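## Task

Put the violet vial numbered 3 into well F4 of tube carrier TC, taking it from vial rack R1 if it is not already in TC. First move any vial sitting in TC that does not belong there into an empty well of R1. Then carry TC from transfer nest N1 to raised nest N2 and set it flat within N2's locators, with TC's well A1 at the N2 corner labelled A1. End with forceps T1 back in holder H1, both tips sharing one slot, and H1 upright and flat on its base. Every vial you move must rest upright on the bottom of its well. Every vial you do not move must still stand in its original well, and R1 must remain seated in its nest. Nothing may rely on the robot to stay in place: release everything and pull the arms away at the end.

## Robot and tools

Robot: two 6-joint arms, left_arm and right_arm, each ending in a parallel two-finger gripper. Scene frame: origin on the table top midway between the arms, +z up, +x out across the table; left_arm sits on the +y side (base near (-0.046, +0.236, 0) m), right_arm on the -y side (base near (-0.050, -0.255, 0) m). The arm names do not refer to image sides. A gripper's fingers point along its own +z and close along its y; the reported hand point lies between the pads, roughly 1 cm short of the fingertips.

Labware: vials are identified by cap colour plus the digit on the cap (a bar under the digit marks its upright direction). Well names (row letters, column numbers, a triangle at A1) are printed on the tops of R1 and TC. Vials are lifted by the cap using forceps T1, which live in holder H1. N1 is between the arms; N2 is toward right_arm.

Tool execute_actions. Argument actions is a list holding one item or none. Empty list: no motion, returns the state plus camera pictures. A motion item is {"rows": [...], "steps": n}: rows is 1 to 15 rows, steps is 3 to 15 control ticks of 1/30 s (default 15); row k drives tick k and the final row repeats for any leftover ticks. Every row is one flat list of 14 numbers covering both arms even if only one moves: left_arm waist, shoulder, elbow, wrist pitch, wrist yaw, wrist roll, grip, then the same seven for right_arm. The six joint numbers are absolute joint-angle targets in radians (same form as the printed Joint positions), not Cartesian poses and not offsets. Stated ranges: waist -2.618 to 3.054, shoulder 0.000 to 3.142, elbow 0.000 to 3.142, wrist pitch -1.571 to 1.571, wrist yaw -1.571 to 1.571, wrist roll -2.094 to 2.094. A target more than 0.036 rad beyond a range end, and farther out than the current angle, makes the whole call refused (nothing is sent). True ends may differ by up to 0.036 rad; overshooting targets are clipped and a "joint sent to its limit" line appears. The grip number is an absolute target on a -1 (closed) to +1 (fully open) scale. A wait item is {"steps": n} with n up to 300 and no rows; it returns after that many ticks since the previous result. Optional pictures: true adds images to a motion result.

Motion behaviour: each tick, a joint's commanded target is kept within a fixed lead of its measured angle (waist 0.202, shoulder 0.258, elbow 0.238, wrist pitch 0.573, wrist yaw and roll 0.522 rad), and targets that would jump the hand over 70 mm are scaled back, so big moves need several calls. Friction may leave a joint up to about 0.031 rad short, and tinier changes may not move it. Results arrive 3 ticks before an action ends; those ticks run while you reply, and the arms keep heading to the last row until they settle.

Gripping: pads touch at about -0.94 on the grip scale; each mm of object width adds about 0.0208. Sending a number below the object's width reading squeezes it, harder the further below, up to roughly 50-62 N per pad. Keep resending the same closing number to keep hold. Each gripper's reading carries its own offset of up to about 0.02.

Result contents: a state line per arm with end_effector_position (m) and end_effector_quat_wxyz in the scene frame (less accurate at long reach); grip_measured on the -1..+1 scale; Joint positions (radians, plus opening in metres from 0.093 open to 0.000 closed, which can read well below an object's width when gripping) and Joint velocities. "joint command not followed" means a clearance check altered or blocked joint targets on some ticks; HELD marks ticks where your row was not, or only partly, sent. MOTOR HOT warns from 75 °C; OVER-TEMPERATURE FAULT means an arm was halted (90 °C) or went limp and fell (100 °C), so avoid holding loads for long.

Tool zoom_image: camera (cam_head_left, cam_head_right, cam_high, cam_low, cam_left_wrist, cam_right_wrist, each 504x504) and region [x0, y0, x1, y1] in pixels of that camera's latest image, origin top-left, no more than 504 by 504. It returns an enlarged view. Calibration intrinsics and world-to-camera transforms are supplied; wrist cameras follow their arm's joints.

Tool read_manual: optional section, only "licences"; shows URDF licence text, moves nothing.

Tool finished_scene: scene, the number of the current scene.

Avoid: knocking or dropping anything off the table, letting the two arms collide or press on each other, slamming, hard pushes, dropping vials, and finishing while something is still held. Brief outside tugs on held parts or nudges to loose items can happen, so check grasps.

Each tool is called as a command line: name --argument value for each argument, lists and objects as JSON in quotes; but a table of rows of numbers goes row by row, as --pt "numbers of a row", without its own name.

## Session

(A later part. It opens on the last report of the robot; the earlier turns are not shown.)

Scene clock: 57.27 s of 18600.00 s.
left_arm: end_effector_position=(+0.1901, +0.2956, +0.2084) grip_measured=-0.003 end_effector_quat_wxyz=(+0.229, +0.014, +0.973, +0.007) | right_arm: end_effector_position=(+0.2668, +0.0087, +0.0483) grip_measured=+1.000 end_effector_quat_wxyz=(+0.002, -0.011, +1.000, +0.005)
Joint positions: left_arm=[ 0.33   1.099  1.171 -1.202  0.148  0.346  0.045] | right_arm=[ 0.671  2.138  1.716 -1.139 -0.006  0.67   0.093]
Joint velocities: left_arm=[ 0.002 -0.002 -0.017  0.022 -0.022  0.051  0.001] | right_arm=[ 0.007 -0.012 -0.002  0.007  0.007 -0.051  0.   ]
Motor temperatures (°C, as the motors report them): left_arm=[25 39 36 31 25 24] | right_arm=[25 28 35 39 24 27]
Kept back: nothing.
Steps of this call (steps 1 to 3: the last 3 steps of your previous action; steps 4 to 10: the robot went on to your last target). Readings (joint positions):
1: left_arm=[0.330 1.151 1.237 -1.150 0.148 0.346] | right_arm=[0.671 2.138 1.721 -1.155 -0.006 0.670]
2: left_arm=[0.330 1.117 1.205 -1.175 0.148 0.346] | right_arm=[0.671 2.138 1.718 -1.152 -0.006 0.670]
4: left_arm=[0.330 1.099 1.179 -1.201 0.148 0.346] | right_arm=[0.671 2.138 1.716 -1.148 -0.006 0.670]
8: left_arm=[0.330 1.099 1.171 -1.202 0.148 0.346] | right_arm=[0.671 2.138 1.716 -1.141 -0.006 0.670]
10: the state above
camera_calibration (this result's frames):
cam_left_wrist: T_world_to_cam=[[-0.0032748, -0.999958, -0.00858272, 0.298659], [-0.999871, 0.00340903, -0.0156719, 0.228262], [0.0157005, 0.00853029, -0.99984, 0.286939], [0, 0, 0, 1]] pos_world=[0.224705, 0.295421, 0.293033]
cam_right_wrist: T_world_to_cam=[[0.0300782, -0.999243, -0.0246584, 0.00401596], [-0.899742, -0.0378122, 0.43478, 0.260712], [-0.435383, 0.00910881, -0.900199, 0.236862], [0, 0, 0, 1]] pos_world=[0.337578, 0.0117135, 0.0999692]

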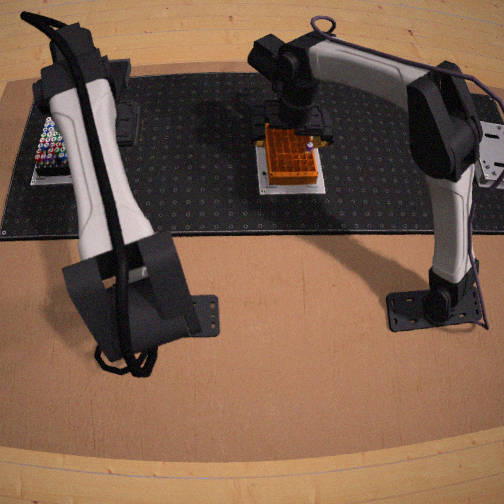

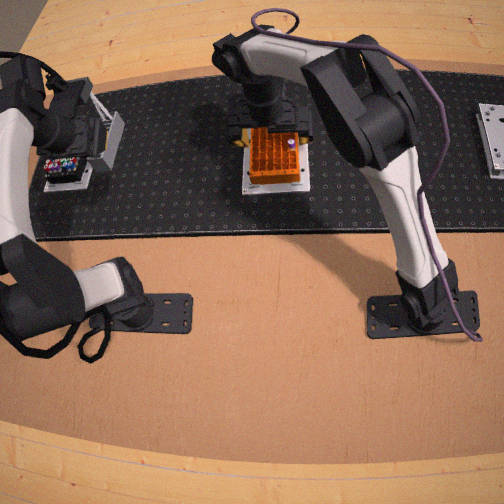

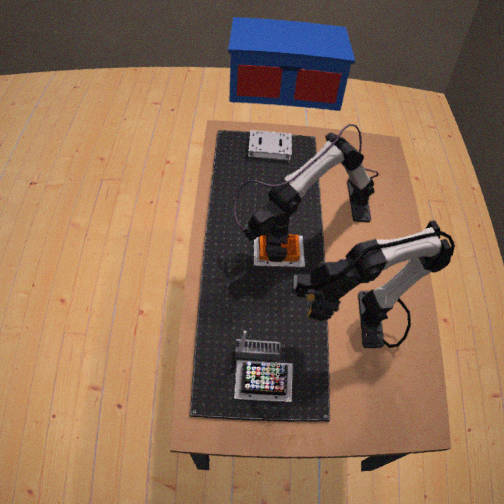

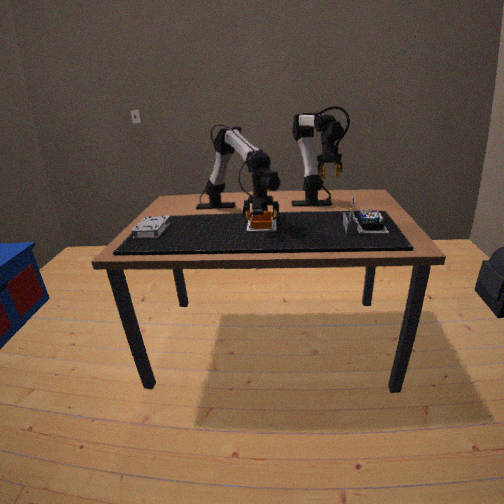

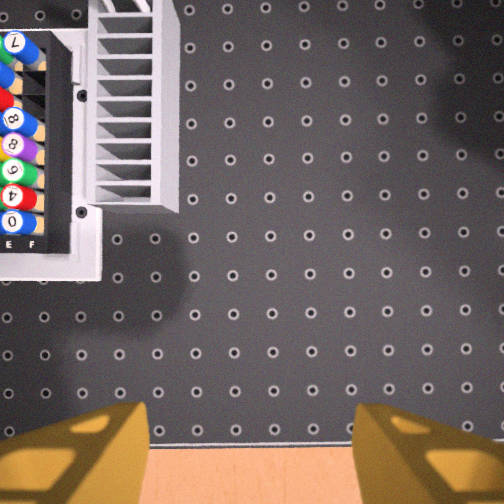

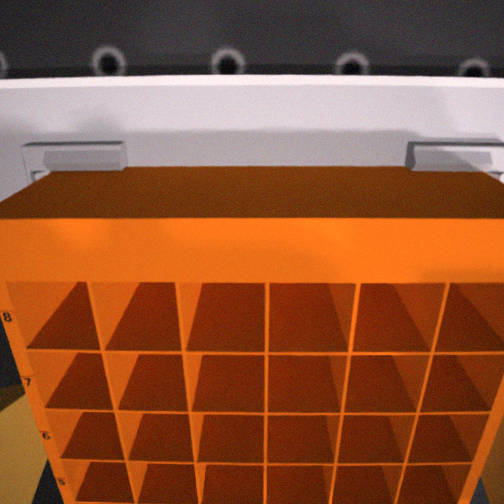

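execute_actions --actions '[{"rows":[[0.32,1.1,1.16,-1.2,0.155,0.35,0,0.665,2.172,1.695,-1.12,0,0.665,1],[0.32,1.1,1.16,-1.2,0.155,0.35,0,0.665,2.172,1.695,-1.12,0,0.665,1],[0.32,1.1,1.16,-1.2,0.155,0.35,0,0.665,2.172,1.695,-1.12,0,0.665,1],[0.32,1.1,1.16,-1.2,0.155,0.35,0,0.665,2.172,1.695,-1.12,0,0.665,1],[0.32,1.1,1.16,-1.2,0.155,0.35,0,0.665,2.172,1.695,-1.12,0,0.665,1],[0.32,1.1,1.16,-1.2,0.155,0.35,0,0.665,2.172,1.695,-1.12,0,0.665,1],[0.32,1.1,1.16,-1.2,0.155,0.35,0,0.665,2.172,1.695,-1.12,0,0.665,1],[0.32,1.1,1.16,-1.2,0.155,0.35,0,0.665,2.16,1.71,-1.13,0,0.665,0.62]]}]'

execute_actions --actions '[{"rows":[[0.32,1.1,1.16,-1.2,0.155,0.35,0,0.665,2.15,1.735,-1.16,0,0.665,0.62],[0.32,1.1,1.16,-1.2,0.155,0.35,0,0.665,2.145,1.745,-1.172,0,0.665,0.62],[0.32,1.1,1.16,-1.2,0.155,0.35,0,0.665,2.14,1.755,-1.184,0,0.665,0.62],[0.32,1.1,1.16,-1.2,0.155,0.35,0,0.665,2.135,1.765,-1.196,0,0.665,0.62],[0.32,1.1,1.16,-1.2,0.155,0.35,0,0.665,2.13,1.78,-1.212,0,0.665,0.62],[0.32,1.1,1.16,-1.2,0.155,0.35,0,0.665,2.125,1.795,-1.23,0,0.665,0.62],[0.32,1.1,1.16,-1.2,0.155,0.35,0,0.665,2.12,1.81,-1.25,0,0.665,0.62],[0.32,1.1,1.16,-1.2,0.155,0.35,0,0.665,2.11,1.83,-1.275,0,0.665,0.62],[0.32,1.1,1.16,-1.2,0.155,0.35,0,0.65,2.1,1.85,-1.3,0,0.65,0.62],[0.32,1.1,1.16,-1.2,0.155,0.35,0,0.62,2.09,1.87,-1.33,0,0.62,0.62],[0.32,1.1,1.16,-1.2,0.155,0.35,0,0.58,2.08,1.89,-1.36,0,0.58,0.62],[0.32,1.1,1.16,-1.2,0.155,0.35,0,0.53,2.07,1.91,-1.39,0,0.53,0.62],[0.32,1.1,1.16,-1.2,0.155,0.35,0,0.47,2.06,1.93,-1.42,0,0.47,0.62],[0.32,1.1,1.16,-1.2,0.155,0.35,0,0.41,2.06,1.95,-1.44,0,0.41,0.62],[0.32,1.1,1.16,-1.2,0.155,0.35,0,0.35,2.06,1.95,-1.44,0,0.35,0.62]]}]'

execute_actions --actions '[{"rows":[[0.32,1.1,1.16,-1.2,0.155,0.35,0,0.28,2.06,1.95,-1.44,0,0.28,0.62],[0.32,1.1,1.16,-1.2,0.155,0.35,0,0.21,2.06,1.95,-1.44,0,0.21,0.62],[0.32,1.1,1.16,-1.2,0.155,0.35,0,0.14,2.06,1.95,-1.44,0,0.14,0.62],[0.32,1.1,1.16,-1.2,0.155,0.35,0,0.07,2.06,1.95,-1.44,0,0.07,0.62],[0.32,1.1,1.16,-1.2,0.155,0.35,0,0,2.06,1.95,-1.44,0,0,0.62],[0.32,1.1,1.16,-1.2,0.155,0.35,0,-0.07,2.06,1.95,-1.44,0,-0.07,0.62],[0.32,1.1,1.16,-1.2,0.155,0.35,0,-0.14,2.06,1.95,-1.44,0,-0.14,0.62],[0.32,1.1,1.16,-1.2,0.155,0.35,0,-0.21,2.06,1.95,-1.44,0,-0.21,0.62],[0.32,1.1,1.16,-1.2,0.155,0.35,0,-0.28,2.06,1.95,-1.44,0,-0.28,0.62],[0.32,1.1,1.16,-1.2,0.155,0.35,0,-0.34,2.06,1.95,-1.44,0,-0.34,0.62],[0.32,1.1,1.16,-1.2,0.155,0.35,0,-0.39,2.06,1.95,-1.44,0,-0.39,0.62],[0.32,1.1,1.16,-1.2,0.155,0.35,0,-0.44,2.06,1.95,-1.44,0,-0.44,0.62],[0.32,1.1,1.16,-1.2,0.155,0.35,0,-0.48,2.06,1.95,-1.44,0,-0.47,0.62],[0.32,1.1,1.16,-1.2,0.155,0.35,0,-0.51,2.06,1.95,-1.44,0,-0.5,0.62],[0.32,1.1,1.16,-1.2,0.155,0.35,0,-0.53,2.06,1.95,-1.44,0,-0.51,0.62]]}]'

execute_actions --actions '[{"steps":18}]' --pictures true

Scene clock: 58.87 s of 18600.00 s.
left_arm: end_effector_position=(+0.1901, +0.2956, +0.2084) grip_measured=-0.003 end_effector_quat_wxyz=(+0.229, +0.014, +0.973, +0.007) | right_arm: end_effector_position=(+0.2669, +0.0088, +0.0441) grip_measured=+0.670 end_effector_quat_wxyz=(-0.001, -0.012, +1.000, +0.003)
Joint positions: left_arm=[ 0.33   1.099  1.171 -1.202  0.148  0.346  0.045] | right_arm=[ 0.671  2.148  1.716 -1.136 -0.006  0.67   0.077]
Joint velocities: left_arm=[ 0.007 -0.002 -0.002 -0.022 -0.081  0.007 -0.001] | right_arm=[-0.002 -0.007 -0.002  0.022 -0.022  0.022 -0.001]
Motor temperatures (°C, as the motors report them): left_arm=[25 38 36 31 25 24] | right_arm=[25 29 35 38 24 27]
Steps of this call (steps 1 to 30: the robot went on to your last target; steps 31 to 36: nothing new was sent; steps 37 to 48: the first 12 steps of this action). Readings (joint positions):
37: left_arm=[0.330 1.099 1.171 -1.202 0.148 0.346] | right_arm=[0.671 2.138 1.716 -1.137 -0.006 0.670]
38: left_arm=[0.330 1.099 1.171 -1.202 0.148 0.346] | right_arm=[0.671 2.139 1.716 -1.136 -0.006 0.670]
40: left_arm=[0.330 1.099 1.171 -1.202 0.148 0.346] | right_arm=[0.671 2.143 1.716 -1.136 -0.006 0.670]
44: left_arm=[0.330 1.099 1.171 -1.202 0.148 0.346] | right_arm=[0.671 2.148 1.716 -1.136 -0.006 0.670]
48: the state above

Scene clock: 59.37 s of 18600.00 s.
left_arm: end_effector_position=(+0.1901, +0.2956, +0.2084) grip_measured=-0.003 end_effector_quat_wxyz=(+0.229, +0.014, +0.973, +0.007) | right_arm: end_effector_position=(+0.2787, +0.0018, +0.0886) grip_measured=+0.670 end_effector_quat_wxyz=(+0.008, -0.016, +1.000, +0.013)
Joint positions: left_arm=[ 0.33   1.099  1.171 -1.202  0.148  0.346  0.045] | right_arm=[ 0.637  2.121  1.851 -1.272 -0.012  0.627  0.077]
Joint velocities: left_arm=[ 0.002 -0.007 -0.002 -0.066 -0.007  0.007 -0.001] | right_arm=[-0.613 -0.291  0.593 -0.667 -0.242 -0.725 -0.   ]
Motor temperatures (°C, as the motors report them): left_arm=[25 38 36 31 25 24] | right_arm=[25 29 35 38 24 27]
Steps of this call (steps 1 to 3: the last 3 steps of your previous action; steps 4 to 15: the first 12 steps of this action). Readings (joint positions):
4: left_arm=[0.330 1.099 1.171 -1.202 0.148 0.346] | right_arm=[0.671 2.148 1.716 -1.137 -0.006 0.670]
5: left_arm=[0.330 1.099 1.171 -1.202 0.148 0.346] | right_arm=[0.671 2.148 1.718 -1.139 -0.006 0.670]
7: left_arm=[0.330 1.099 1.171 -1.202 0.148 0.346] | right_arm=[0.671 2.148 1.727 -1.151 -0.006 0.670]
11: left_arm=[0.330 1.099 1.171 -1.202 0.148 0.346] | right_arm=[0.671 2.147 1.778 -1.196 -0.006 0.670]
15: the state above

Scene clock: 59.87 s of 18600.00 s.
left_arm: end_effector_position=(+0.1901, +0.2956, +0.2084) grip_measured=-0.003 end_effector_quat_wxyz=(+0.229, +0.014, +0.973, +0.007) | right_arm: end_effector_position=(+0.3574, -0.3141, +0.1322) grip_measured=+0.670 end_effector_quat_wxyz=(+0.031, +0.011, +0.999, -0.001)
Joint positions: left_arm=[ 0.33   1.099  1.171 -1.202  0.148  0.346  0.045] | right_arm=[-0.168  2.067  1.94  -1.381 -0.007 -0.124  0.077]
Joint velocities: left_arm=[-0.002 -0.007  0.002 -0.051 -0.066  0.051  0.001] | right_arm=[-1.712  0.002 -0.007  0.007 -0.037 -1.692 -0.   ]
Motor temperatures (°C, as the motors report them): left_arm=[25 38 36 31 25 24] | right_arm=[25 29 35 38 24 27]
Steps of this call (steps 1 to 3: the last 3 steps of your previous action; steps 4 to 15: the first 12 steps of this action). Readings (joint positions):
4: left_arm=[0.330 1.099 1.171 -1.202 0.148 0.346] | right_arm=[0.479 2.080 1.918 -1.332 -0.018 0.507]
5: left_arm=[0.330 1.099 1.171 -1.202 0.148 0.346] | right_arm=[0.426 2.074 1.928 -1.340 -0.017 0.463]
7: left_arm=[0.330 1.099 1.171 -1.202 0.148 0.346] | right_arm=[0.313 2.067 1.938 -1.353 -0.015 0.362]
11: left_arm=[0.330 1.099 1.171 -1.202 0.148 0.346] | right_arm=[0.075 2.067 1.940 -1.372 -0.011 0.126]
15: the state above

Scene clock: 60.47 s of 18600.00 s.
left_arm: end_effector_position=(+0.1901, +0.2956, +0.2084) grip_measured=-0.003 end_effector_quat_wxyz=(+0.229, +0.014, +0.973, +0.007) | right_arm: end_effector_position=(+0.3012, -0.4508, +0.1318) grip_measured=+0.670 end_effector_quat_wxyz=(+0.008, +0.004, +1.000, -0.008)
Joint positions: left_arm=[ 0.33   1.099  1.171 -1.202  0.148  0.346  0.045] | right_arm=[-0.528  2.067  1.94  -1.422  0.006 -0.497  0.077]
Joint velocities: left_arm=[-0.012 -0.007 -0.002 -0.051  0.007  0.037  0.   ] | right_arm=[-0.007 -0.007 -0.007  0.022  0.022 -0.051 -0.   ]
Motor temperatures (°C, as the motors report them): left_arm=[25 38 36 31 25 24] | right_arm=[25 29 35 38 24 27]
Kept back: nothing.
Steps of this call (steps 1 to 3: the last 3 steps of your previous action; steps 4 to 18: the robot went on to your last target). Readings (joint positions):
1: left_arm=[0.330 1.099 1.171 -1.202 0.148 0.346] | right_arm=[-0.230 2.067 1.940 -1.383 -0.007 -0.180]
2: left_arm=[0.330 1.099 1.171 -1.202 0.148 0.346] | right_arm=[-0.291 2.067 1.940 -1.384 -0.006 -0.232]
4: left_arm=[0.330 1.099 1.171 -1.202 0.148 0.346] | right_arm=[-0.414 2.067 1.940 -1.386 -0.005 -0.320]
8: left_arm=[0.330 1.099 1.171 -1.202 0.148 0.346] | right_arm=[-0.575 2.067 1.940 -1.399 0.019 -0.426]
18: the state above
camera_calibration (this result's frames):
cam_left_wrist: T_world_to_cam=[[-0.0032748, -0.999958, -0.00858272, 0.298659], [-0.999871, 0.00340903, -0.0156719, 0.228262], [0.0157005, 0.00853029, -0.99984, 0.286939], [0, 0, 0, 1]] pos_world=[0.224705, 0.295421, 0.293033]
cam_right_wrist: T_world_to_cam=[[-0.00125649, -0.999998, 0.00169277, -0.448476], [-0.905932, 0.00185505, 0.423418, 0.259193], [-0.423421, -0.00100151, -0.905933, 0.323832], [0, 0, 0, 1]] pos_world=[0.371364, -0.448631, 0.184382]

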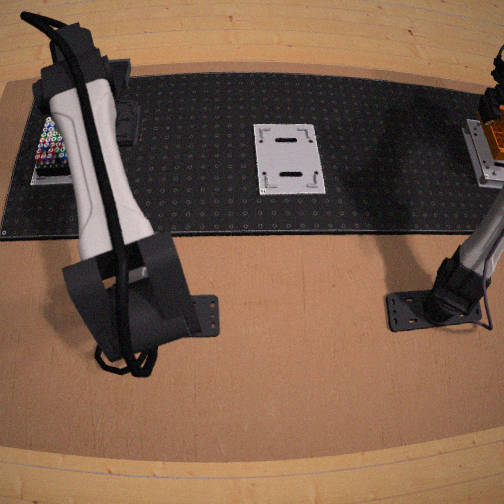

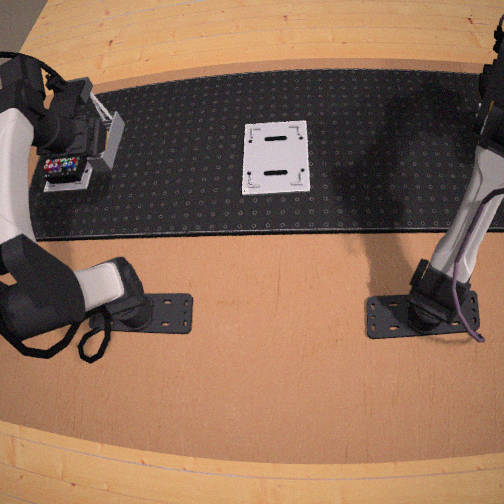

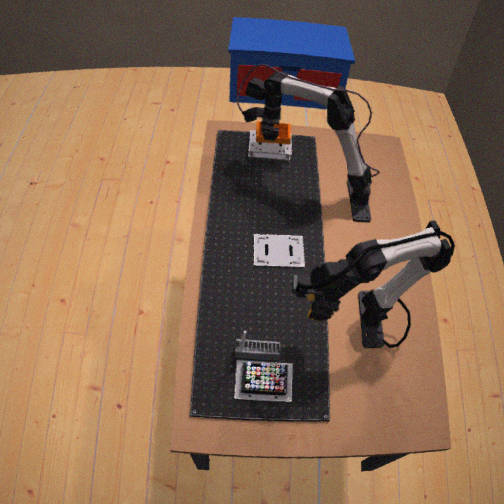

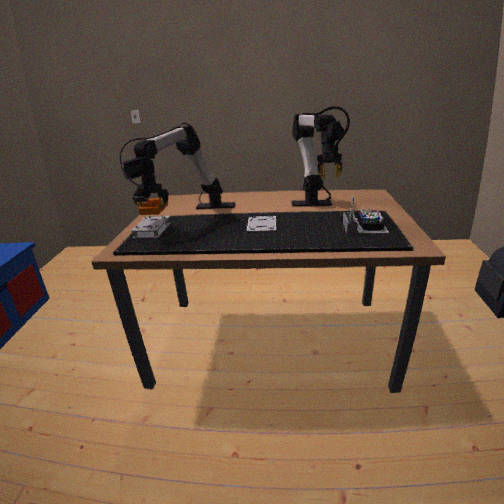

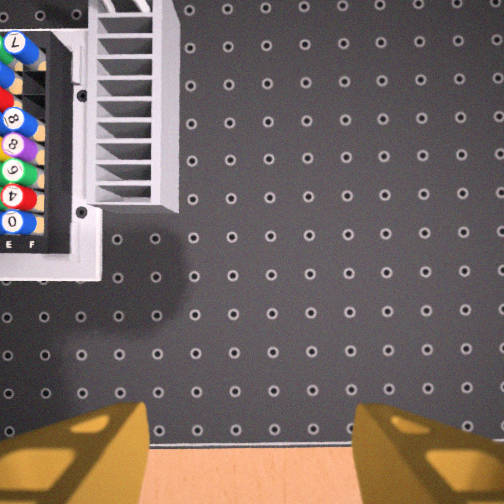

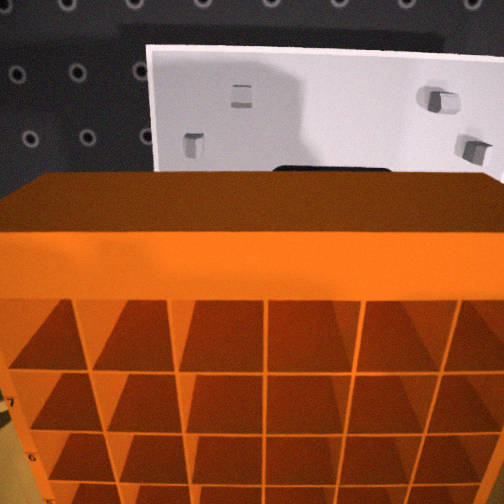

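execute_actions --actions '[{"rows":[[0.32,1.1,1.16,-1.2,0.155,0.35,0,-0.55,2.09,1.93,-1.41,0,-0.523,0.62],[0.32,1.1,1.16,-1.2,0.155,0.35,0,-0.56,2.1,1.92,-1.4,0,-0.523,0.62],[0.32,1.1,1.16,-1.2,0.155,0.35,0,-0.57,2.11,1.91,-1.39,0,-0.523,0.62],[0.32,1.1,1.16,-1.2,0.155,0.35,0,-0.58,2.12,1.91,-1.38,0,-0.523,0.62],[0.32,1.1,1.16,-1.2,0.155,0.35,0,-0.58,2.13,1.91,-1.37,0,-0.523,0.62],[0.32,1.1,1.16,-1.2,0.155,0.35,0,-0.58,2.14,1.91,-1.36,0,-0.523,0.62],[0.32,1.1,1.16,-1.2,0.155,0.35,0,-0.58,2.15,1.91,-1.35,0,-0.523,0.62],[0.32,1.1,1.16,-1.2,0.155,0.35,0,-0.58,2.16,1.91,-1.34,0,-0.523,0.62],[0.32,1.1,1.16,-1.2,0.155,0.35,0,-0.58,2.168,1.91,-1.328,0,-0.523,0.62]]}]'

execute_actions --actions '[{"steps":15}]' --pictures true

Scene clock: 61.30 s of 18600.00 s.
left_arm: end_effector_position=(+0.1901, +0.2956, +0.2084) grip_measured=-0.003 end_effector_quat_wxyz=(+0.229, +0.014, +0.973, +0.007) | right_arm: end_effector_position=(+0.3008, -0.4748, +0.0938) grip_measured=+0.670 end_effector_quat_wxyz=(-0.008, +0.021, +1.000, +0.004)
Joint positions: left_arm=[ 0.33   1.099  1.171 -1.202  0.148  0.346  0.045] | right_arm=[-0.58   2.156  1.926 -1.359  0.002 -0.516  0.077]
Joint velocities: left_arm=[ 0.007 -0.002 -0.012  0.022  0.022 -0.037 -0.001] | right_arm=[-0.007  0.188 -0.1    0.11   0.051  0.022  0.   ]
Motor temperatures (°C, as the motors report them): left_arm=[25 38 36 31 25 24] | right_arm=[25 30 35 38 24 27]
Steps of this call (steps 1 to 13: the robot went on to your last target; steps 14 to 25: the first 12 steps of this action). Readings (joint positions):
14: left_arm=[0.330 1.099 1.171 -1.202 0.148 0.346] | right_arm=[-0.529 2.067 1.940 -1.423 0.005 -0.506]
15: left_arm=[0.330 1.099 1.171 -1.202 0.148 0.346] | right_arm=[-0.531 2.068 1.940 -1.423 0.004 -0.509]
17: left_arm=[0.330 1.099 1.171 -1.202 0.148 0.346] | right_arm=[-0.544 2.075 1.940 -1.418 0.002 -0.512]
21: left_arm=[0.330 1.099 1.171 -1.202 0.148 0.346] | right_arm=[-0.576 2.114 1.939 -1.390 0.002 -0.515]
25: the state above

Scene clock: 61.80 s of 18600.00 s.
left_arm: end_effector_position=(+0.1901, +0.2956, +0.2084) grip_measured=-0.003 end_effector_quat_wxyz=(+0.229, +0.014, +0.973, +0.007) | right_arm: end_effector_position=(+0.3028, -0.4760, +0.0885) grip_measured=+0.670 end_effector_quat_wxyz=(-0.008, +0.021, +1.000, +0.004)
Joint positions: left_arm=[ 0.33   1.099  1.171 -1.202  0.148  0.346  0.045] | right_arm=[-0.58   2.166  1.921 -1.343  0.002 -0.517  0.077]
Joint velocities: left_arm=[ 0.007 -0.012 -0.012 -0.037 -0.007  0.037 -0.001] | right_arm=[-0.012 -0.007 -0.007 -0.022 -0.022  0.007  0.   ]
Motor temperatures (°C, as the motors report them): left_arm=[25 38 36 31 25 24] | right_arm=[25 30 35 37 24 27]
Kept back: nothing.
Steps of this call (steps 1 to 3: the last 3 steps of your previous action; steps 4 to 15: the robot went on to your last target). Readings (joint positions):
1: left_arm=[0.330 1.099 1.171 -1.202 0.148 0.346] | right_arm=[-0.580 2.162 1.923 -1.355 0.002 -0.517]
2: left_arm=[0.330 1.099 1.171 -1.202 0.148 0.346] | right_arm=[-0.580 2.165 1.921 -1.353 0.002 -0.517]
4: left_arm=[0.330 1.099 1.171 -1.202 0.148 0.346] | right_arm=[-0.580 2.165 1.921 -1.350 0.002 -0.517]
8: left_arm=[0.330 1.099 1.171 -1.202 0.148 0.346] | right_arm=[-0.580 2.166 1.921 -1.345 0.002 -0.517]
15: the state above
camera_calibration (this result's frames):
cam_left_wrist: T_world_to_cam=[[-0.0032748, -0.999958, -0.00858272, 0.298659], [-0.999871, 0.00340903, -0.0156719, 0.228262], [0.0157005, 0.00853029, -0.99984, 0.286939], [0, 0, 0, 1]] pos_world=[0.224705, 0.295421, 0.293033]
cam_right_wrist: T_world_to_cam=[[-0.0339773, -0.999202, -0.0210061, -0.461332], [-0.891157, 0.0207753, 0.453219, 0.2809], [-0.452421, 0.0341189, -0.891151, 0.309414], [0, 0, 0, 1]] pos_world=[0.374637, -0.477356, 0.138735]

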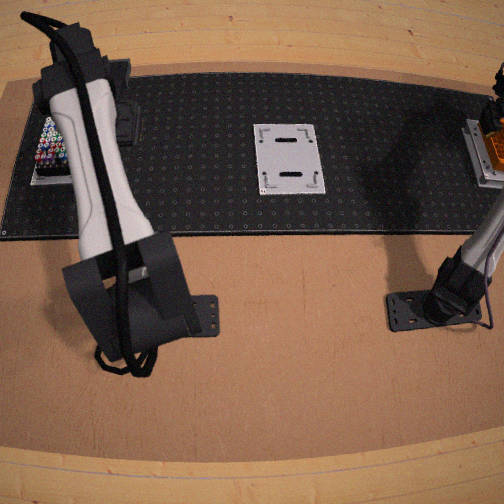

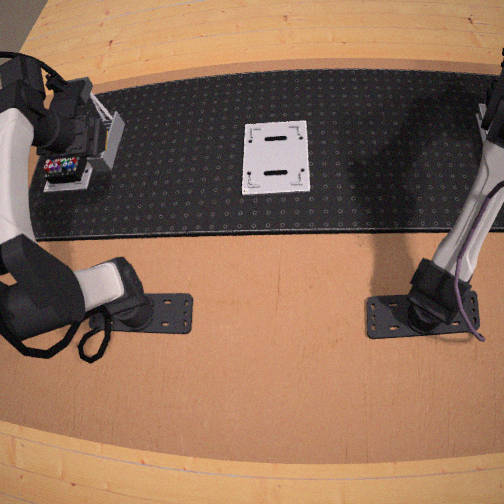

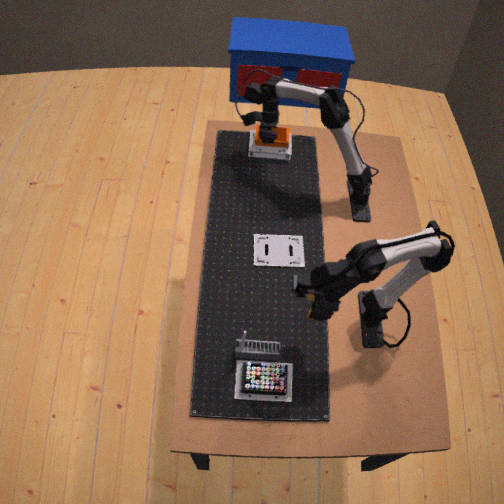

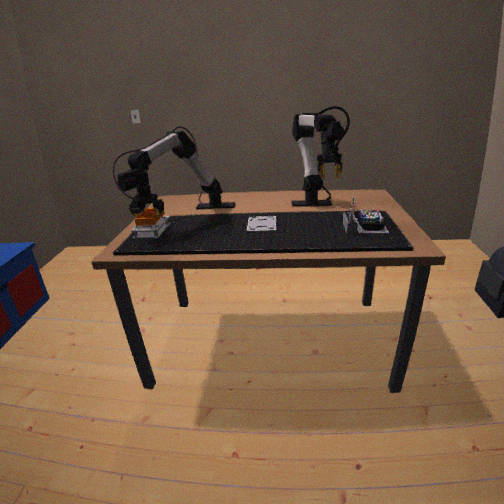

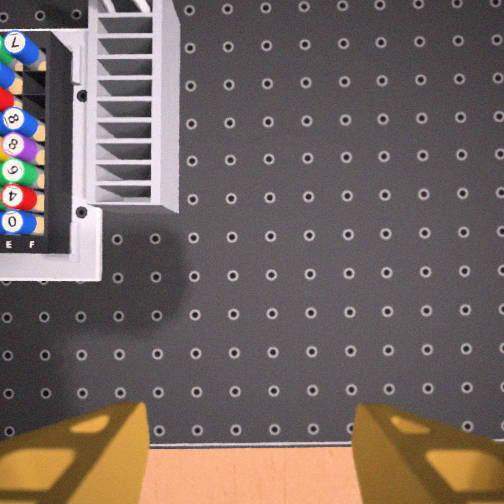

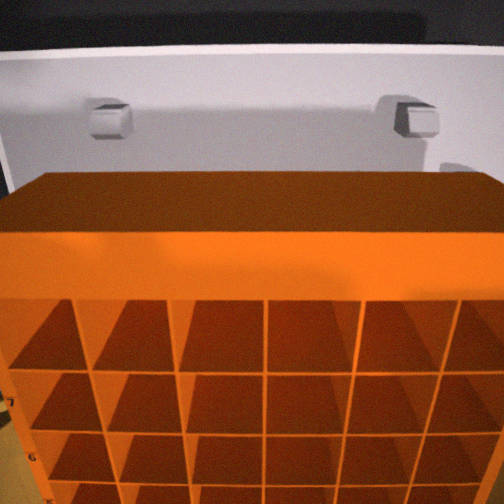

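execute_actions --actions '[{"rows":[[0.32,1.1,1.16,-1.2,0.155,0.35,0,-0.58,2.168,1.91,-1.318,-0.014,-0.532,0.62]]}]'

execute_actions --actions '[{"steps":8}]' --pictures true

Scene clock: 62.33 s of 18600.00 s.
left_arm: end_effector_position=(+0.1901, +0.2956, +0.2084) grip_measured=-0.003 end_effector_quat_wxyz=(+0.229, +0.014, +0.973, +0.007) | right_arm: end_effector_position=(+0.3055, -0.4762, +0.0886) grip_measured=+0.670 end_effector_quat_wxyz=(-0.002, +0.016, +1.000, +0.004)
Joint positions: left_arm=[ 0.33   1.099  1.171 -1.202  0.148  0.346  0.045] | right_arm=[-0.58   2.165  1.921 -1.333 -0.005 -0.526  0.077]
Joint velocities: left_arm=[ 0.007 -0.022  0.002 -0.022  0.022  0.007  0.   ] | right_arm=[-0.007 -0.022  0.007 -0.022  0.037  0.022  0.001]
Motor temperatures (°C, as the motors report them): left_arm=[25 38 36 31 25 24] | right_arm=[25 30 35 37 24 27]
Steps of this call (steps 1 to 4: the robot went on to your last target; steps 5 to 16: the first 12 steps of this action). Readings (joint positions):
5: left_arm=[0.330 1.099 1.171 -1.202 0.148 0.346] | right_arm=[-0.580 2.165 1.921 -1.342 0.001 -0.519]
6: left_arm=[0.330 1.099 1.171 -1.202 0.148 0.346] | right_arm=[-0.580 2.165 1.921 -1.341 -0.000 -0.520]
8: left_arm=[0.330 1.099 1.171 -1.202 0.148 0.346] | right_arm=[-0.580 2.166 1.921 -1.338 -0.002 -0.523]
12: left_arm=[0.330 1.099 1.171 -1.202 0.148 0.346] | right_arm=[-0.580 2.166 1.921 -1.335 -0.004 -0.525]
16: the state above

Scene clock: 62.60 s of 18600.00 s.
left_arm: end_effector_position=(+0.1901, +0.2956, +0.2084) grip_measured=-0.003 end_effector_quat_wxyz=(+0.229, +0.014, +0.973, +0.007) | right_arm: end_effector_position=(+0.3056, -0.4762, +0.0886) grip_measured=+0.670 end_effector_quat_wxyz=(-0.002, +0.016, +1.000, +0.004)
Joint positions: left_arm=[ 0.33   1.099  1.171 -1.202  0.148  0.346  0.045] | right_arm=[-0.58   2.165  1.921 -1.333 -0.005 -0.527  0.077]
Joint velocities: left_arm=[-0.002  0.007 -0.007 -0.037 -0.037 -0.051  0.   ] | right_arm=[-0.012 -0.027 -0.012 -0.095  0.007  0.037 -0.001]
Motor temperatures (°C, as the motors report them): left_arm=[25 38 36 31 25 24] | right_arm=[25 30 35 37 24 27]
Kept back: nothing.
Steps of this call (steps 1 to 3: the last 3 steps of your previous action; steps 4 to 8: the robot went on to your last target). Readings (joint positions):
1: left_arm=[0.330 1.099 1.171 -1.202 0.148 0.346] | right_arm=[-0.580 2.166 1.921 -1.333 -0.005 -0.526]
2: left_arm=[0.330 1.099 1.171 -1.202 0.148 0.346] | right_arm=[-0.580 2.166 1.921 -1.333 -0.005 -0.526]
4: left_arm=[0.330 1.099 1.171 -1.202 0.148 0.346] | right_arm=[-0.580 2.165 1.921 -1.333 -0.005 -0.527]
8: the state above
camera_calibration (this result's frames):
cam_left_wrist: T_world_to_cam=[[-0.0032748, -0.999958, -0.00858272, 0.298659], [-0.999871, 0.00340903, -0.0156719, 0.228262], [0.0157005, 0.00853029, -0.99984, 0.286939], [0, 0, 0, 1]] pos_world=[0.224705, 0.295421, 0.293033]
cam_right_wrist: T_world_to_cam=[[-0.0246373, -0.999448, -0.0222891, -0.46433], [-0.8972, 0.0122718, 0.441455, 0.28219], [-0.440938, 0.0308741, -0.897007, 0.306266], [0, 0, 0, 1]] pos_world=[0.376785, -0.476992, 0.139799]

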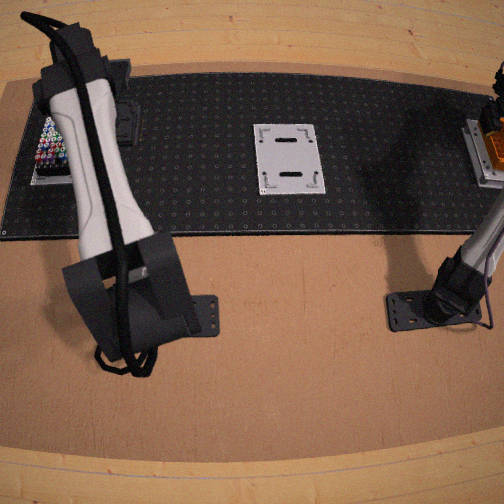

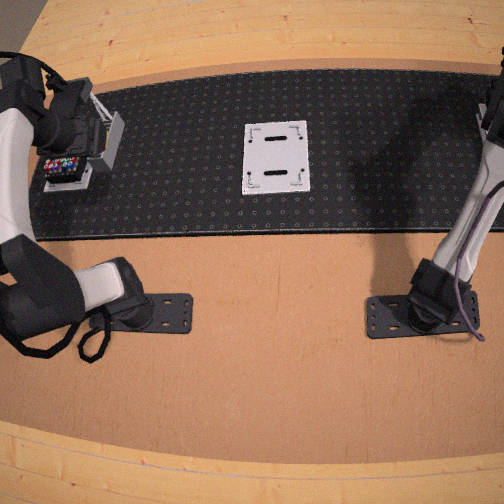

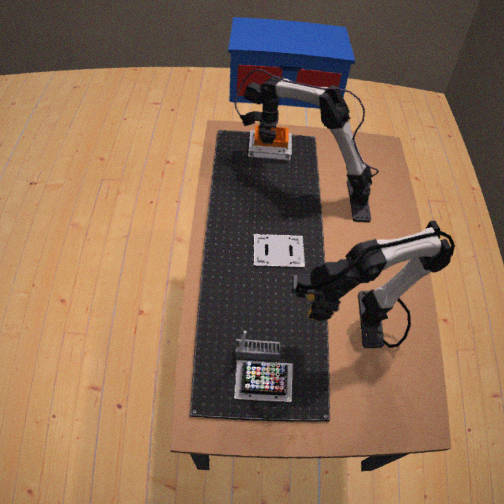

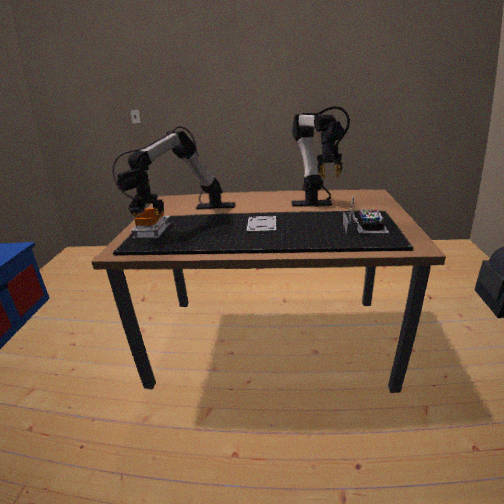

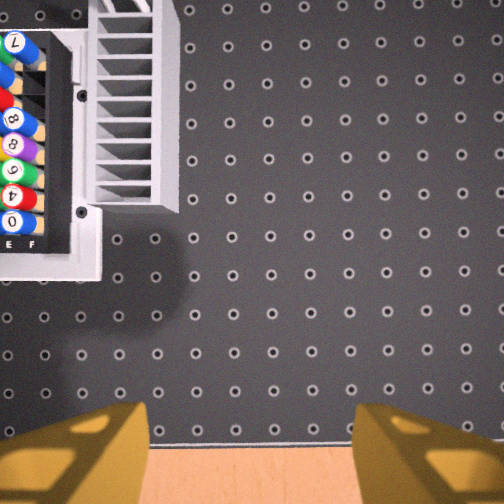

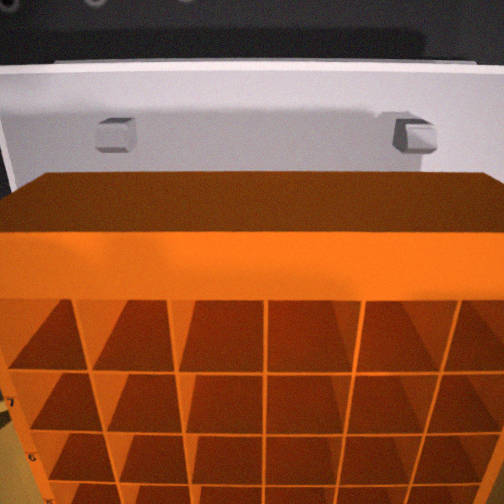

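execute_actions --actions '[{"rows":[[0.32,1.1,1.16,-1.2,0.155,0.35,0,-0.58,2.168,1.9,-1.316,-0.014,-0.532,0.62],[0.32,1.1,1.16,-1.2,0.155,0.35,0,-0.58,2.168,1.896,-1.312,-0.014,-0.532,0.62],[0.32,1.1,1.16,-1.2,0.155,0.35,0,-0.58,2.168,1.892,-1.306,-0.014,-0.532,0.62],[0.32,1.1,1.16,-1.2,0.155,0.35,0,-0.58,2.168,1.888,-1.3,-0.014,-0.532,0.62],[0.32,1.1,1.16,-1.2,0.155,0.35,0,-0.58,2.168,1.884,-1.295,-0.014,-0.532,0.62],[0.32,1.1,1.16,-1.2,0.155,0.35,0,-0.58,2.168,1.88,-1.291,-0.014,-0.532,0.62],[0.32,1.1,1.16,-1.2,0.155,0.35,0,-0.58,2.168,1.876,-1.287,-0.014,-0.532,0.62],[0.32,1.1,1.16,-1.2,0.155,0.35,0,-0.58,2.168,1.872,-1.283,-0.014,-0.532,0.62],[0.32,1.1,1.16,-1.2,0.155,0.35,0,-0.58,2.168,1.868,-1.279,-0.014,-0.532,0.62],[0.32,1.1,1.16,-1.2,0.155,0.35,0,-0.58,2.168,1.864,-1.275,-0.014,-0.532,0.62],[0.32,1.1,1.16,-1.2,0.155,0.35,0,-0.58,2.168,1.86,-1.271,-0.014,-0.532,0.62],[0.32,1.1,1.16,-1.2,0.155,0.35,0,-0.58,2.168,1.856,-1.267,-0.014,-0.532,0.62],[0.32,1.1,1.16,-1.2,0.155,0.35,0,-0.58,2.168,1.852,-1.264,-0.014,-0.532,0.62],[0.32,1.1,1.16,-1.2,0.155,0.35,0,-0.58,2.168,1.848,-1.262,-0.014,-0.532,0.62],[0.32,1.1,1.16,-1.2,0.155,0.35,0,-0.58,2.168,1.845,-1.26,-0.014,-0.532,0.62]]}]'

execute_actions --actions '[{"steps":12}]' --pictures true

Scene clock: 63.43 s of 18600.00 s.
left_arm: end_effector_position=(+0.1901, +0.2956, +0.2084) grip_measured=-0.003 end_effector_quat_wxyz=(+0.229, +0.014, +0.973, +0.007) | right_arm: end_effector_position=(+0.3054, -0.4760, +0.0808) grip_measured=+0.670 end_effector_quat_wxyz=(-0.002, +0.016, +1.000, +0.005)
Joint positions: left_arm=[ 0.33   1.099  1.171 -1.202  0.148  0.346  0.045] | right_arm=[-0.58   2.165  1.89  -1.303 -0.006 -0.527  0.077]
Joint velocities: left_arm=[-0.012 -0.007 -0.012  0.037  0.037  0.007 -0.   ] | right_arm=[-0.002 -0.007 -0.066  0.212 -0.022 -0.022  0.001]
Motor temperatures (°C, as the motors report them): left_arm=[25 37 36 31 25 24] | right_arm=[25 30 34 37 24 27]
Steps of this call (steps 1 to 13: the robot went on to your last target; steps 14 to 25: the first 12 steps of this action). Readings (joint positions):
14: left_arm=[0.330 1.099 1.171 -1.202 0.148 0.346] | right_arm=[-0.580 2.165 1.921 -1.333 -0.005 -0.527]
15: left_arm=[0.330 1.099 1.171 -1.202 0.148 0.346] | right_arm=[-0.580 2.166 1.921 -1.332 -0.005 -0.527]
17: left_arm=[0.330 1.099 1.171 -1.202 0.148 0.346] | right_arm=[-0.580 2.165 1.916 -1.327 -0.005 -0.527]
21: left_arm=[0.330 1.099 1.171 -1.202 0.148 0.346] | right_arm=[-0.580 2.166 1.898 -1.313 -0.005 -0.527]
25: the state above

Scene clock: 63.83 s of 18600.00 s.
left_arm: end_effector_position=(+0.1901, +0.2956, +0.2084) grip_measured=-0.003 end_effector_quat_wxyz=(+0.229, +0.014, +0.973, +0.007) | right_arm: end_effector_position=(+0.3066, -0.4762, +0.0745) grip_measured=+0.670 end_effector_quat_wxyz=(+0.002, +0.016, +1.000, +0.004)
Joint positions: left_arm=[ 0.33   1.099  1.171 -1.202  0.148  0.346  0.045] | right_arm=[-0.58   2.165  1.865 -1.272 -0.009 -0.527  0.077]
Joint velocities: left_arm=[-0.027 -0.012 -0.012  0.007 -0.081  0.022 -0.001] | right_arm=[-0.017 -0.002 -0.007  0.007  0.081 -0.022 -0.   ]
Motor temperatures (°C, as the motors report them): left_arm=[25 37 36 31 25 24] | right_arm=[25 31 34 37 24 27]
Kept back: nothing.
Steps of this call (steps 1 to 3: the last 3 steps of your previous action; steps 4 to 12: the robot went on to your last target). Readings (joint positions):
1: left_arm=[0.330 1.099 1.171 -1.202 0.148 0.346] | right_arm=[-0.580 2.165 1.886 -1.296 -0.007 -0.527]
2: left_arm=[0.330 1.099 1.171 -1.202 0.148 0.346] | right_arm=[-0.580 2.165 1.881 -1.289 -0.007 -0.527]
4: left_arm=[0.330 1.099 1.171 -1.202 0.148 0.346] | right_arm=[-0.580 2.166 1.870 -1.278 -0.008 -0.527]
8: left_arm=[0.330 1.099 1.171 -1.202 0.148 0.346] | right_arm=[-0.580 2.165 1.865 -1.272 -0.009 -0.527]
12: the state above
camera_calibration (this result's frames):
cam_left_wrist: T_world_to_cam=[[-0.0032748, -0.999958, -0.00858272, 0.298659], [-0.999871, 0.00340903, -0.0156719, 0.228262], [0.0157005, 0.00853029, -0.99984, 0.286939], [0, 0, 0, 1]] pos_world=[0.224705, 0.295421, 0.293033]
cam_right_wrist: T_world_to_cam=[[-0.0237473, -0.999464, -0.0225242, -0.464834], [-0.899996, 0.0115639, 0.435745, 0.290284], [-0.435251, 0.0306194, -0.899788, 0.292373], [0, 0, 0, 1]] pos_world=[0.377471, -0.476894, 0.126113]

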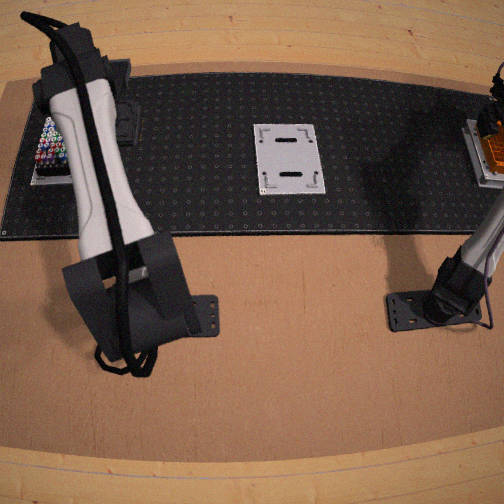

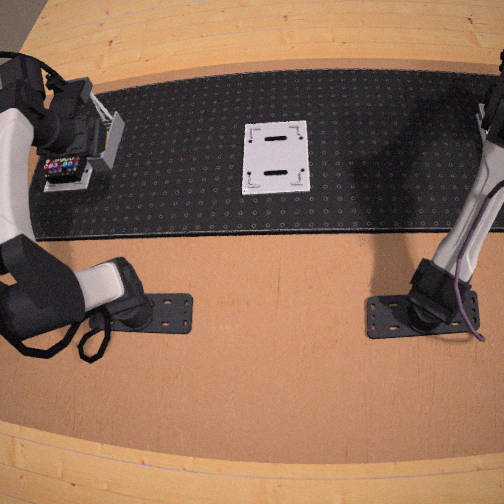

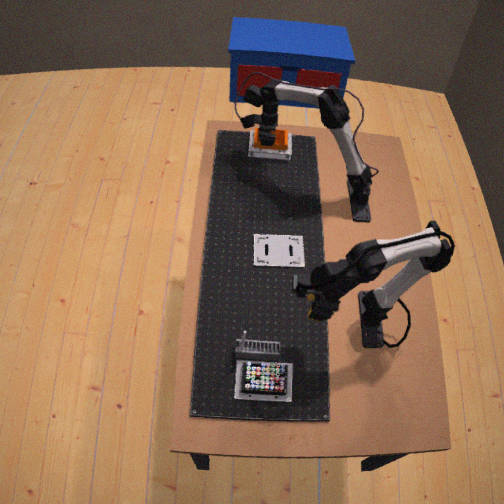

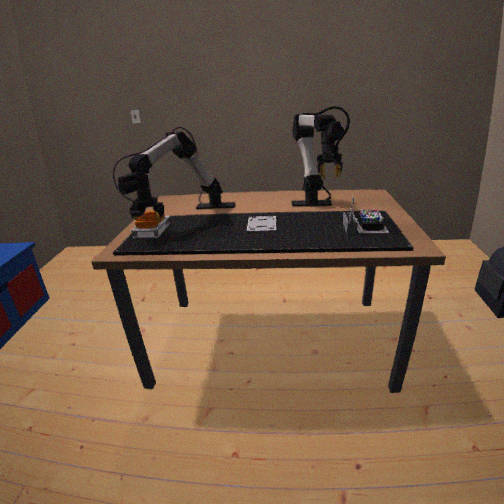

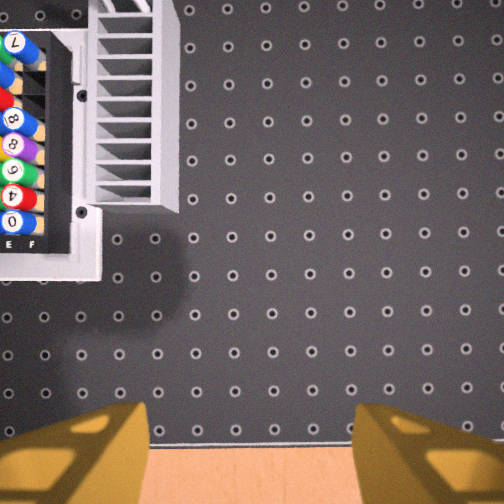

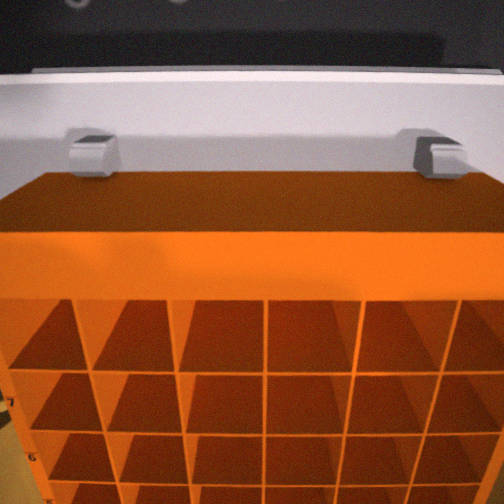

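Release and lift.

execute_actions --actions '[{"rows":[[0.32,1.1,1.16,-1.2,0.155,0.35,0,-0.58,2.168,1.86,-1.27,-0.014,-0.532,1],[0.32,1.1,1.16,-1.2,0.155,0.35,0,-0.58,2.168,1.86,-1.27,-0.014,-0.532,1],[0.32,1.1,1.16,-1.2,0.155,0.35,0,-0.58,2.168,1.86,-1.27,-0.014,-0.532,1],[0.32,1.1,1.16,-1.2,0.155,0.35,0,-0.58,2.168,1.86,-1.27,-0.014,-0.532,1],[0.32,1.1,1.16,-1.2,0.155,0.35,0,-0.58,2.168,1.86,-1.27,-0.014,-0.532,1],[0.32,1.1,1.16,-1.2,0.155,0.35,0,-0.58,2.168,1.88,-1.3,-0.014,-0.532,1],[0.32,1.1,1.16,-1.2,0.155,0.35,0,-0.58,2.168,1.89,-1.31,-0.014,-0.532,1],[0.32,1.1,1.16,-1.2,0.155,0.35,0,-0.58,2.168,1.9,-1.32,-0.014,-0.532,1],[0.32,1.1,1.16,-1.2,0.155,0.35,0,-0.58,2.168,1.91,-1.33,-0.014,-0.532,1],[0.32,1.1,1.16,-1.2,0.155,0.35,0,-0.58,2.168,1.92,-1.34,-0.014,-0.532,1],[0.32,1.1,1.16,-1.2,0.155,0.35,0,-0.58,2.168,1.93,-1.35,-0.014,-0.532,1],[0.32,1.1,1.16,-1.2,0.155,0.35,0,-0.58,2.168,1.94,-1.36,-0.014,-0.532,1],[0.32,1.1,1.16,-1.2,0.155,0.35,0,-0.58,2.168,1.95,-1.37,-0.014,-0.532,1],[0.32,1.1,1.16,-1.2,0.155,0.35,0,-0.58,2.168,1.96,-1.38,-0.014,-0.532,1],[0.32,1.1,1.16,-1.2,0.155,0.35,0,-0.58,2.168,1.97,-1.39,-0.014,-0.532,1]]}]'

execute_actions --actions '[{"rows":[[0.32,1.1,1.16,-1.2,0.155,0.35,0,-0.58,2.168,1.982,-1.402,-0.014,-0.532,1],[0.32,1.1,1.16,-1.2,0.155,0.35,0,-0.58,2.168,1.994,-1.414,-0.014,-0.532,1],[0.32,1.1,1.16,-1.2,0.155,0.35,0,-0.58,2.168,2.006,-1.426,-0.014,-0.532,1],[0.32,1.1,1.16,-1.2,0.155,0.35,0,-0.58,2.168,2.018,-1.438,-0.014,-0.532,1],[0.32,1.1,1.16,-1.2,0.155,0.35,0,-0.58,2.168,2.03,-1.45,-0.014,-0.532,1],[0.32,1.1,1.16,-1.2,0.155,0.35,0,-0.58,2.168,2.042,-1.462,-0.014,-0.532,1],[0.32,1.1,1.16,-1.2,0.155,0.35,0,-0.58,2.168,2.054,-1.474,-0.014,-0.532,1],[0.32,1.1,1.16,-1.2,0.155,0.35,0,-0.58,2.168,2.066,-1.486,-0.014,-0.532,1],[0.32,1.1,1.16,-1.2,0.155,0.35,0,-0.58,2.168,2.078,-1.498,-0.014,-0.532,1],[0.32,1.1,1.16,-1.2,0.155,0.35,0,-0.58,2.168,2.09,-1.51,-0.014,-0.532,1],[0.32,1.1,1.16,-1.2,0.155,0.35,0,-0.58,2.14,2.1,-1.52,-0.014,-0.532,1],[0.32,1.1,1.16,-1.2,0.155,0.35,0,-0.58,2.12,2.11,-1.54,-0.014,-0.532,1],[0.32,1.1,1.16,-1.2,0.155,0.35,0,-0.58,2.1,2.11,-1.56,-0.014,-0.532,1],[0.32,1.1,1.16,-1.2,0.155,0.35,0,-0.58,2.08,2.11,-1.56,-0.014,-0.532,1]]}]'

execute_actions --actions '[{"steps":12}]' --pictures true

Scene clock: 64.77 s of 18600.00 s.
left_arm: end_effector_position=(+0.1901, +0.2956, +0.2084) grip_measured=-0.003 end_effector_quat_wxyz=(+0.229, +0.014, +0.973, +0.007) | right_arm: end_effector_position=(+0.3071, -0.4765, +0.0849) grip_measured=+1.000 end_effector_quat_wxyz=(+0.002, +0.016, +1.000, +0.004)
Joint positions: left_arm=[ 0.33   1.099  1.171 -1.202  0.148  0.346  0.045] | right_arm=[-0.58   2.165  1.906 -1.312 -0.009 -0.527  0.093]
Joint velocities: left_arm=[-0.002 -0.002  0.007  0.022  0.007 -0.081 -0.   ] | right_arm=[-0.002 -0.007  0.325 -0.227  0.022 -0.022  0.   ]
Motor temperatures (°C, as the motors report them): left_arm=[25 37 36 31 25 24] | right_arm=[25 31 34 37 24 27]
Steps of this call (steps 1 to 16: the robot went on to your last target; steps 17 to 28: the first 12 steps of this action). Readings (joint positions):
17: left_arm=[0.330 1.099 1.171 -1.202 0.148 0.346] | right_arm=[-0.580 2.166 1.865 -1.272 -0.009 -0.527]
18: left_arm=[0.330 1.099 1.171 -1.202 0.148 0.346] | right_arm=[-0.580 2.165 1.865 -1.272 -0.009 -0.527]
20: left_arm=[0.330 1.099 1.171 -1.202 0.148 0.346] | right_arm=[-0.580 2.165 1.865 -1.272 -0.009 -0.527]
24: left_arm=[0.330 1.099 1.171 -1.202 0.148 0.346] | right_arm=[-0.580 2.166 1.870 -1.282 -0.009 -0.527]
28: the state above

Scene clock: 65.27 s of 18600.00 s.
left_arm: end_effector_position=(+0.1901, +0.2956, +0.2084) grip_measured=-0.003 end_effector_quat_wxyz=(+0.229, +0.014, +0.973, +0.007) | right_arm: end_effector_position=(+0.3079, -0.4770, +0.1294) grip_measured=+1.000 end_effector_quat_wxyz=(+0.011, +0.016, +1.000, -0.001)
Joint positions: left_arm=[ 0.33   1.099  1.171 -1.202  0.148  0.346  0.045] | right_arm=[-0.58   2.16   2.075 -1.465 -0.009 -0.527  0.093]
Joint velocities: left_arm=[ 0.012 -0.007 -0.007 -0.007 -0.007 -0.022 -0.001] | right_arm=[-0.002 -0.144  0.217 -0.3   -0.007  0.007  0.   ]
Motor temperatures (°C, as the motors report them): left_arm=[25 37 36 31 25 24] | right_arm=[25 31 34 37 24 27]
Steps of this call (steps 1 to 3: the last 3 steps of your previous action; steps 4 to 15: the first 12 steps of this action). Readings (joint positions):
4: left_arm=[0.330 1.099 1.171 -1.202 0.148 0.346] | right_arm=[-0.580 2.165 1.949 -1.345 -0.009 -0.527]
5: left_arm=[0.330 1.099 1.171 -1.202 0.148 0.346] | right_arm=[-0.580 2.165 1.960 -1.355 -0.009 -0.527]
7: left_arm=[0.330 1.099 1.171 -1.202 0.148 0.346] | right_arm=[-0.580 2.165 1.982 -1.376 -0.009 -0.527]
11: left_arm=[0.330 1.099 1.171 -1.202 0.148 0.346] | right_arm=[-0.580 2.165 2.031 -1.421 -0.009 -0.527]
15: the state above

Scene clock: 65.67 s of 18600.00 s.
left_arm: end_effector_position=(+0.1901, +0.2956, +0.2084) grip_measured=-0.003 end_effector_quat_wxyz=(+0.229, +0.014, +0.973, +0.007) | right_arm: end_effector_position=(+0.2946, -0.4687, +0.1718) grip_measured=+1.000 end_effector_quat_wxyz=(+0.030, +0.015, +0.999, -0.013)
Joint positions: left_arm=[ 0.33   1.099  1.171 -1.202  0.148  0.346  0.045] | right_arm=[-0.58   2.07   2.104 -1.539 -0.009 -0.527  0.093]
Joint velocities: left_arm=[-0.002 -0.007 -0.007 -0.081 -0.037  0.007  0.001] | right_arm=[ 0.017 -0.012 -0.012 -0.081  0.051  0.022  0.   ]
Motor temperatures (°C, as the motors report them): left_arm=[25 37 36 31 25 24] | right_arm=[25 31 34 37 24 27]
Kept back: nothing.
Steps of this call (steps 1 to 3: the last 3 steps of your previous action; steps 4 to 12: the robot went on to your last target). Readings (joint positions):
1: left_arm=[0.330 1.099 1.171 -1.202 0.148 0.346] | right_arm=[-0.580 2.152 2.081 -1.477 -0.009 -0.527]
2: left_arm=[0.330 1.099 1.171 -1.202 0.148 0.346] | right_arm=[-0.580 2.140 2.083 -1.489 -0.009 -0.527]
4: left_arm=[0.330 1.099 1.171 -1.202 0.148 0.346] | right_arm=[-0.580 2.109 2.089 -1.510 -0.009 -0.527]
8: left_arm=[0.330 1.099 1.171 -1.202 0.148 0.346] | right_arm=[-0.580 2.072 2.104 -1.532 -0.009 -0.527]
12: the state above
camera_calibration (this result's frames):
cam_left_wrist: T_world_to_cam=[[-0.0032748, -0.999958, -0.00858272, 0.298659], [-0.999871, 0.00340903, -0.0156719, 0.228262], [0.0157005, 0.00853029, -0.99984, 0.286939], [0, 0, 0, 1]] pos_world=[0.224705, 0.295421, 0.293033]
cam_right_wrist: T_world_to_cam=[[-0.0234431, -0.999654, 0.0119028, -0.461537], [-0.923441, 0.0262143, 0.382843, 0.259871], [-0.383023, -0.00201649, -0.923737, 0.347923], [0, 0, 0, 1]] pos_world=[0.362418, -0.467488, 0.227393]

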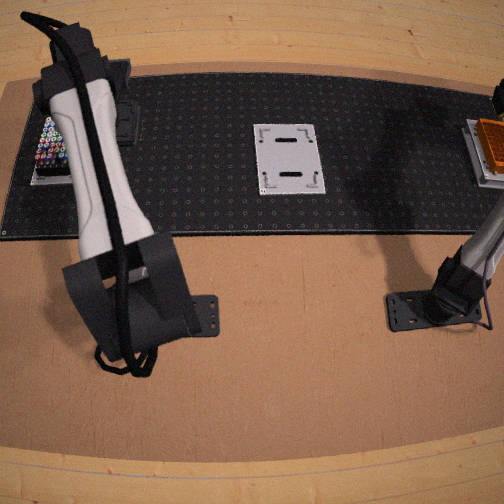

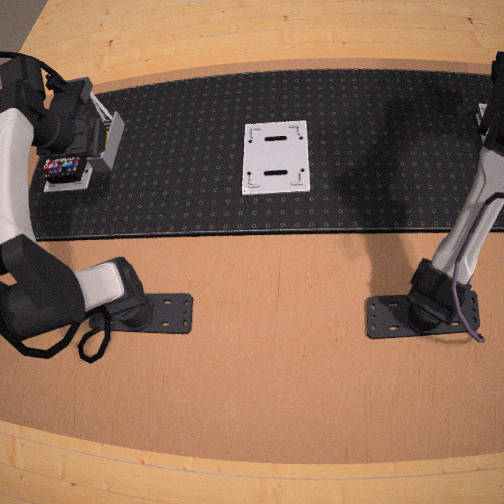

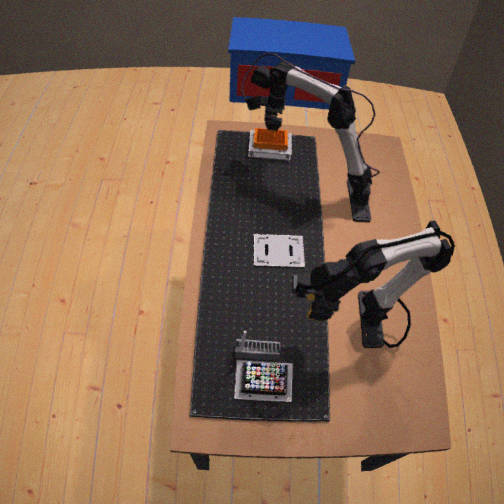

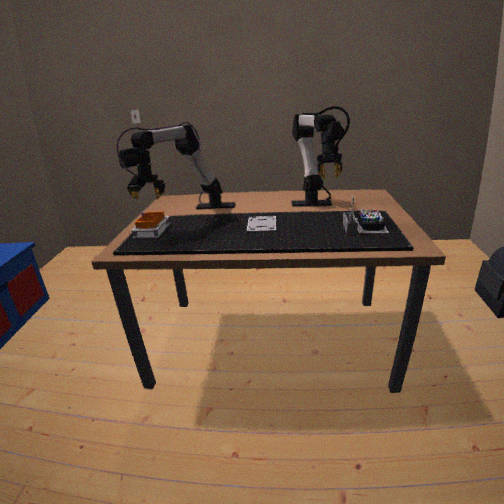

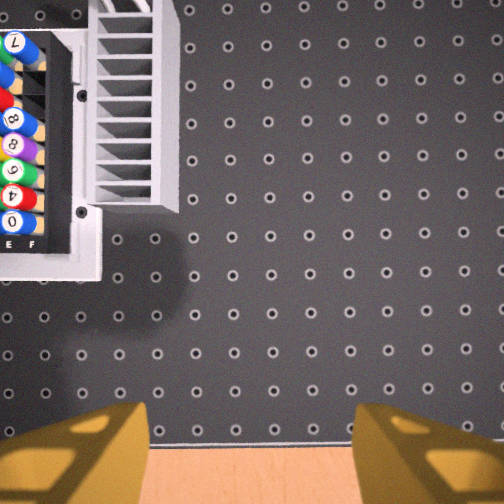

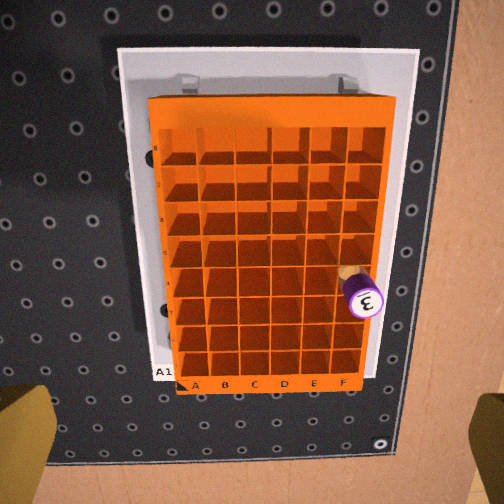

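finished_scene --scene 2

The scene is finished: the task was done.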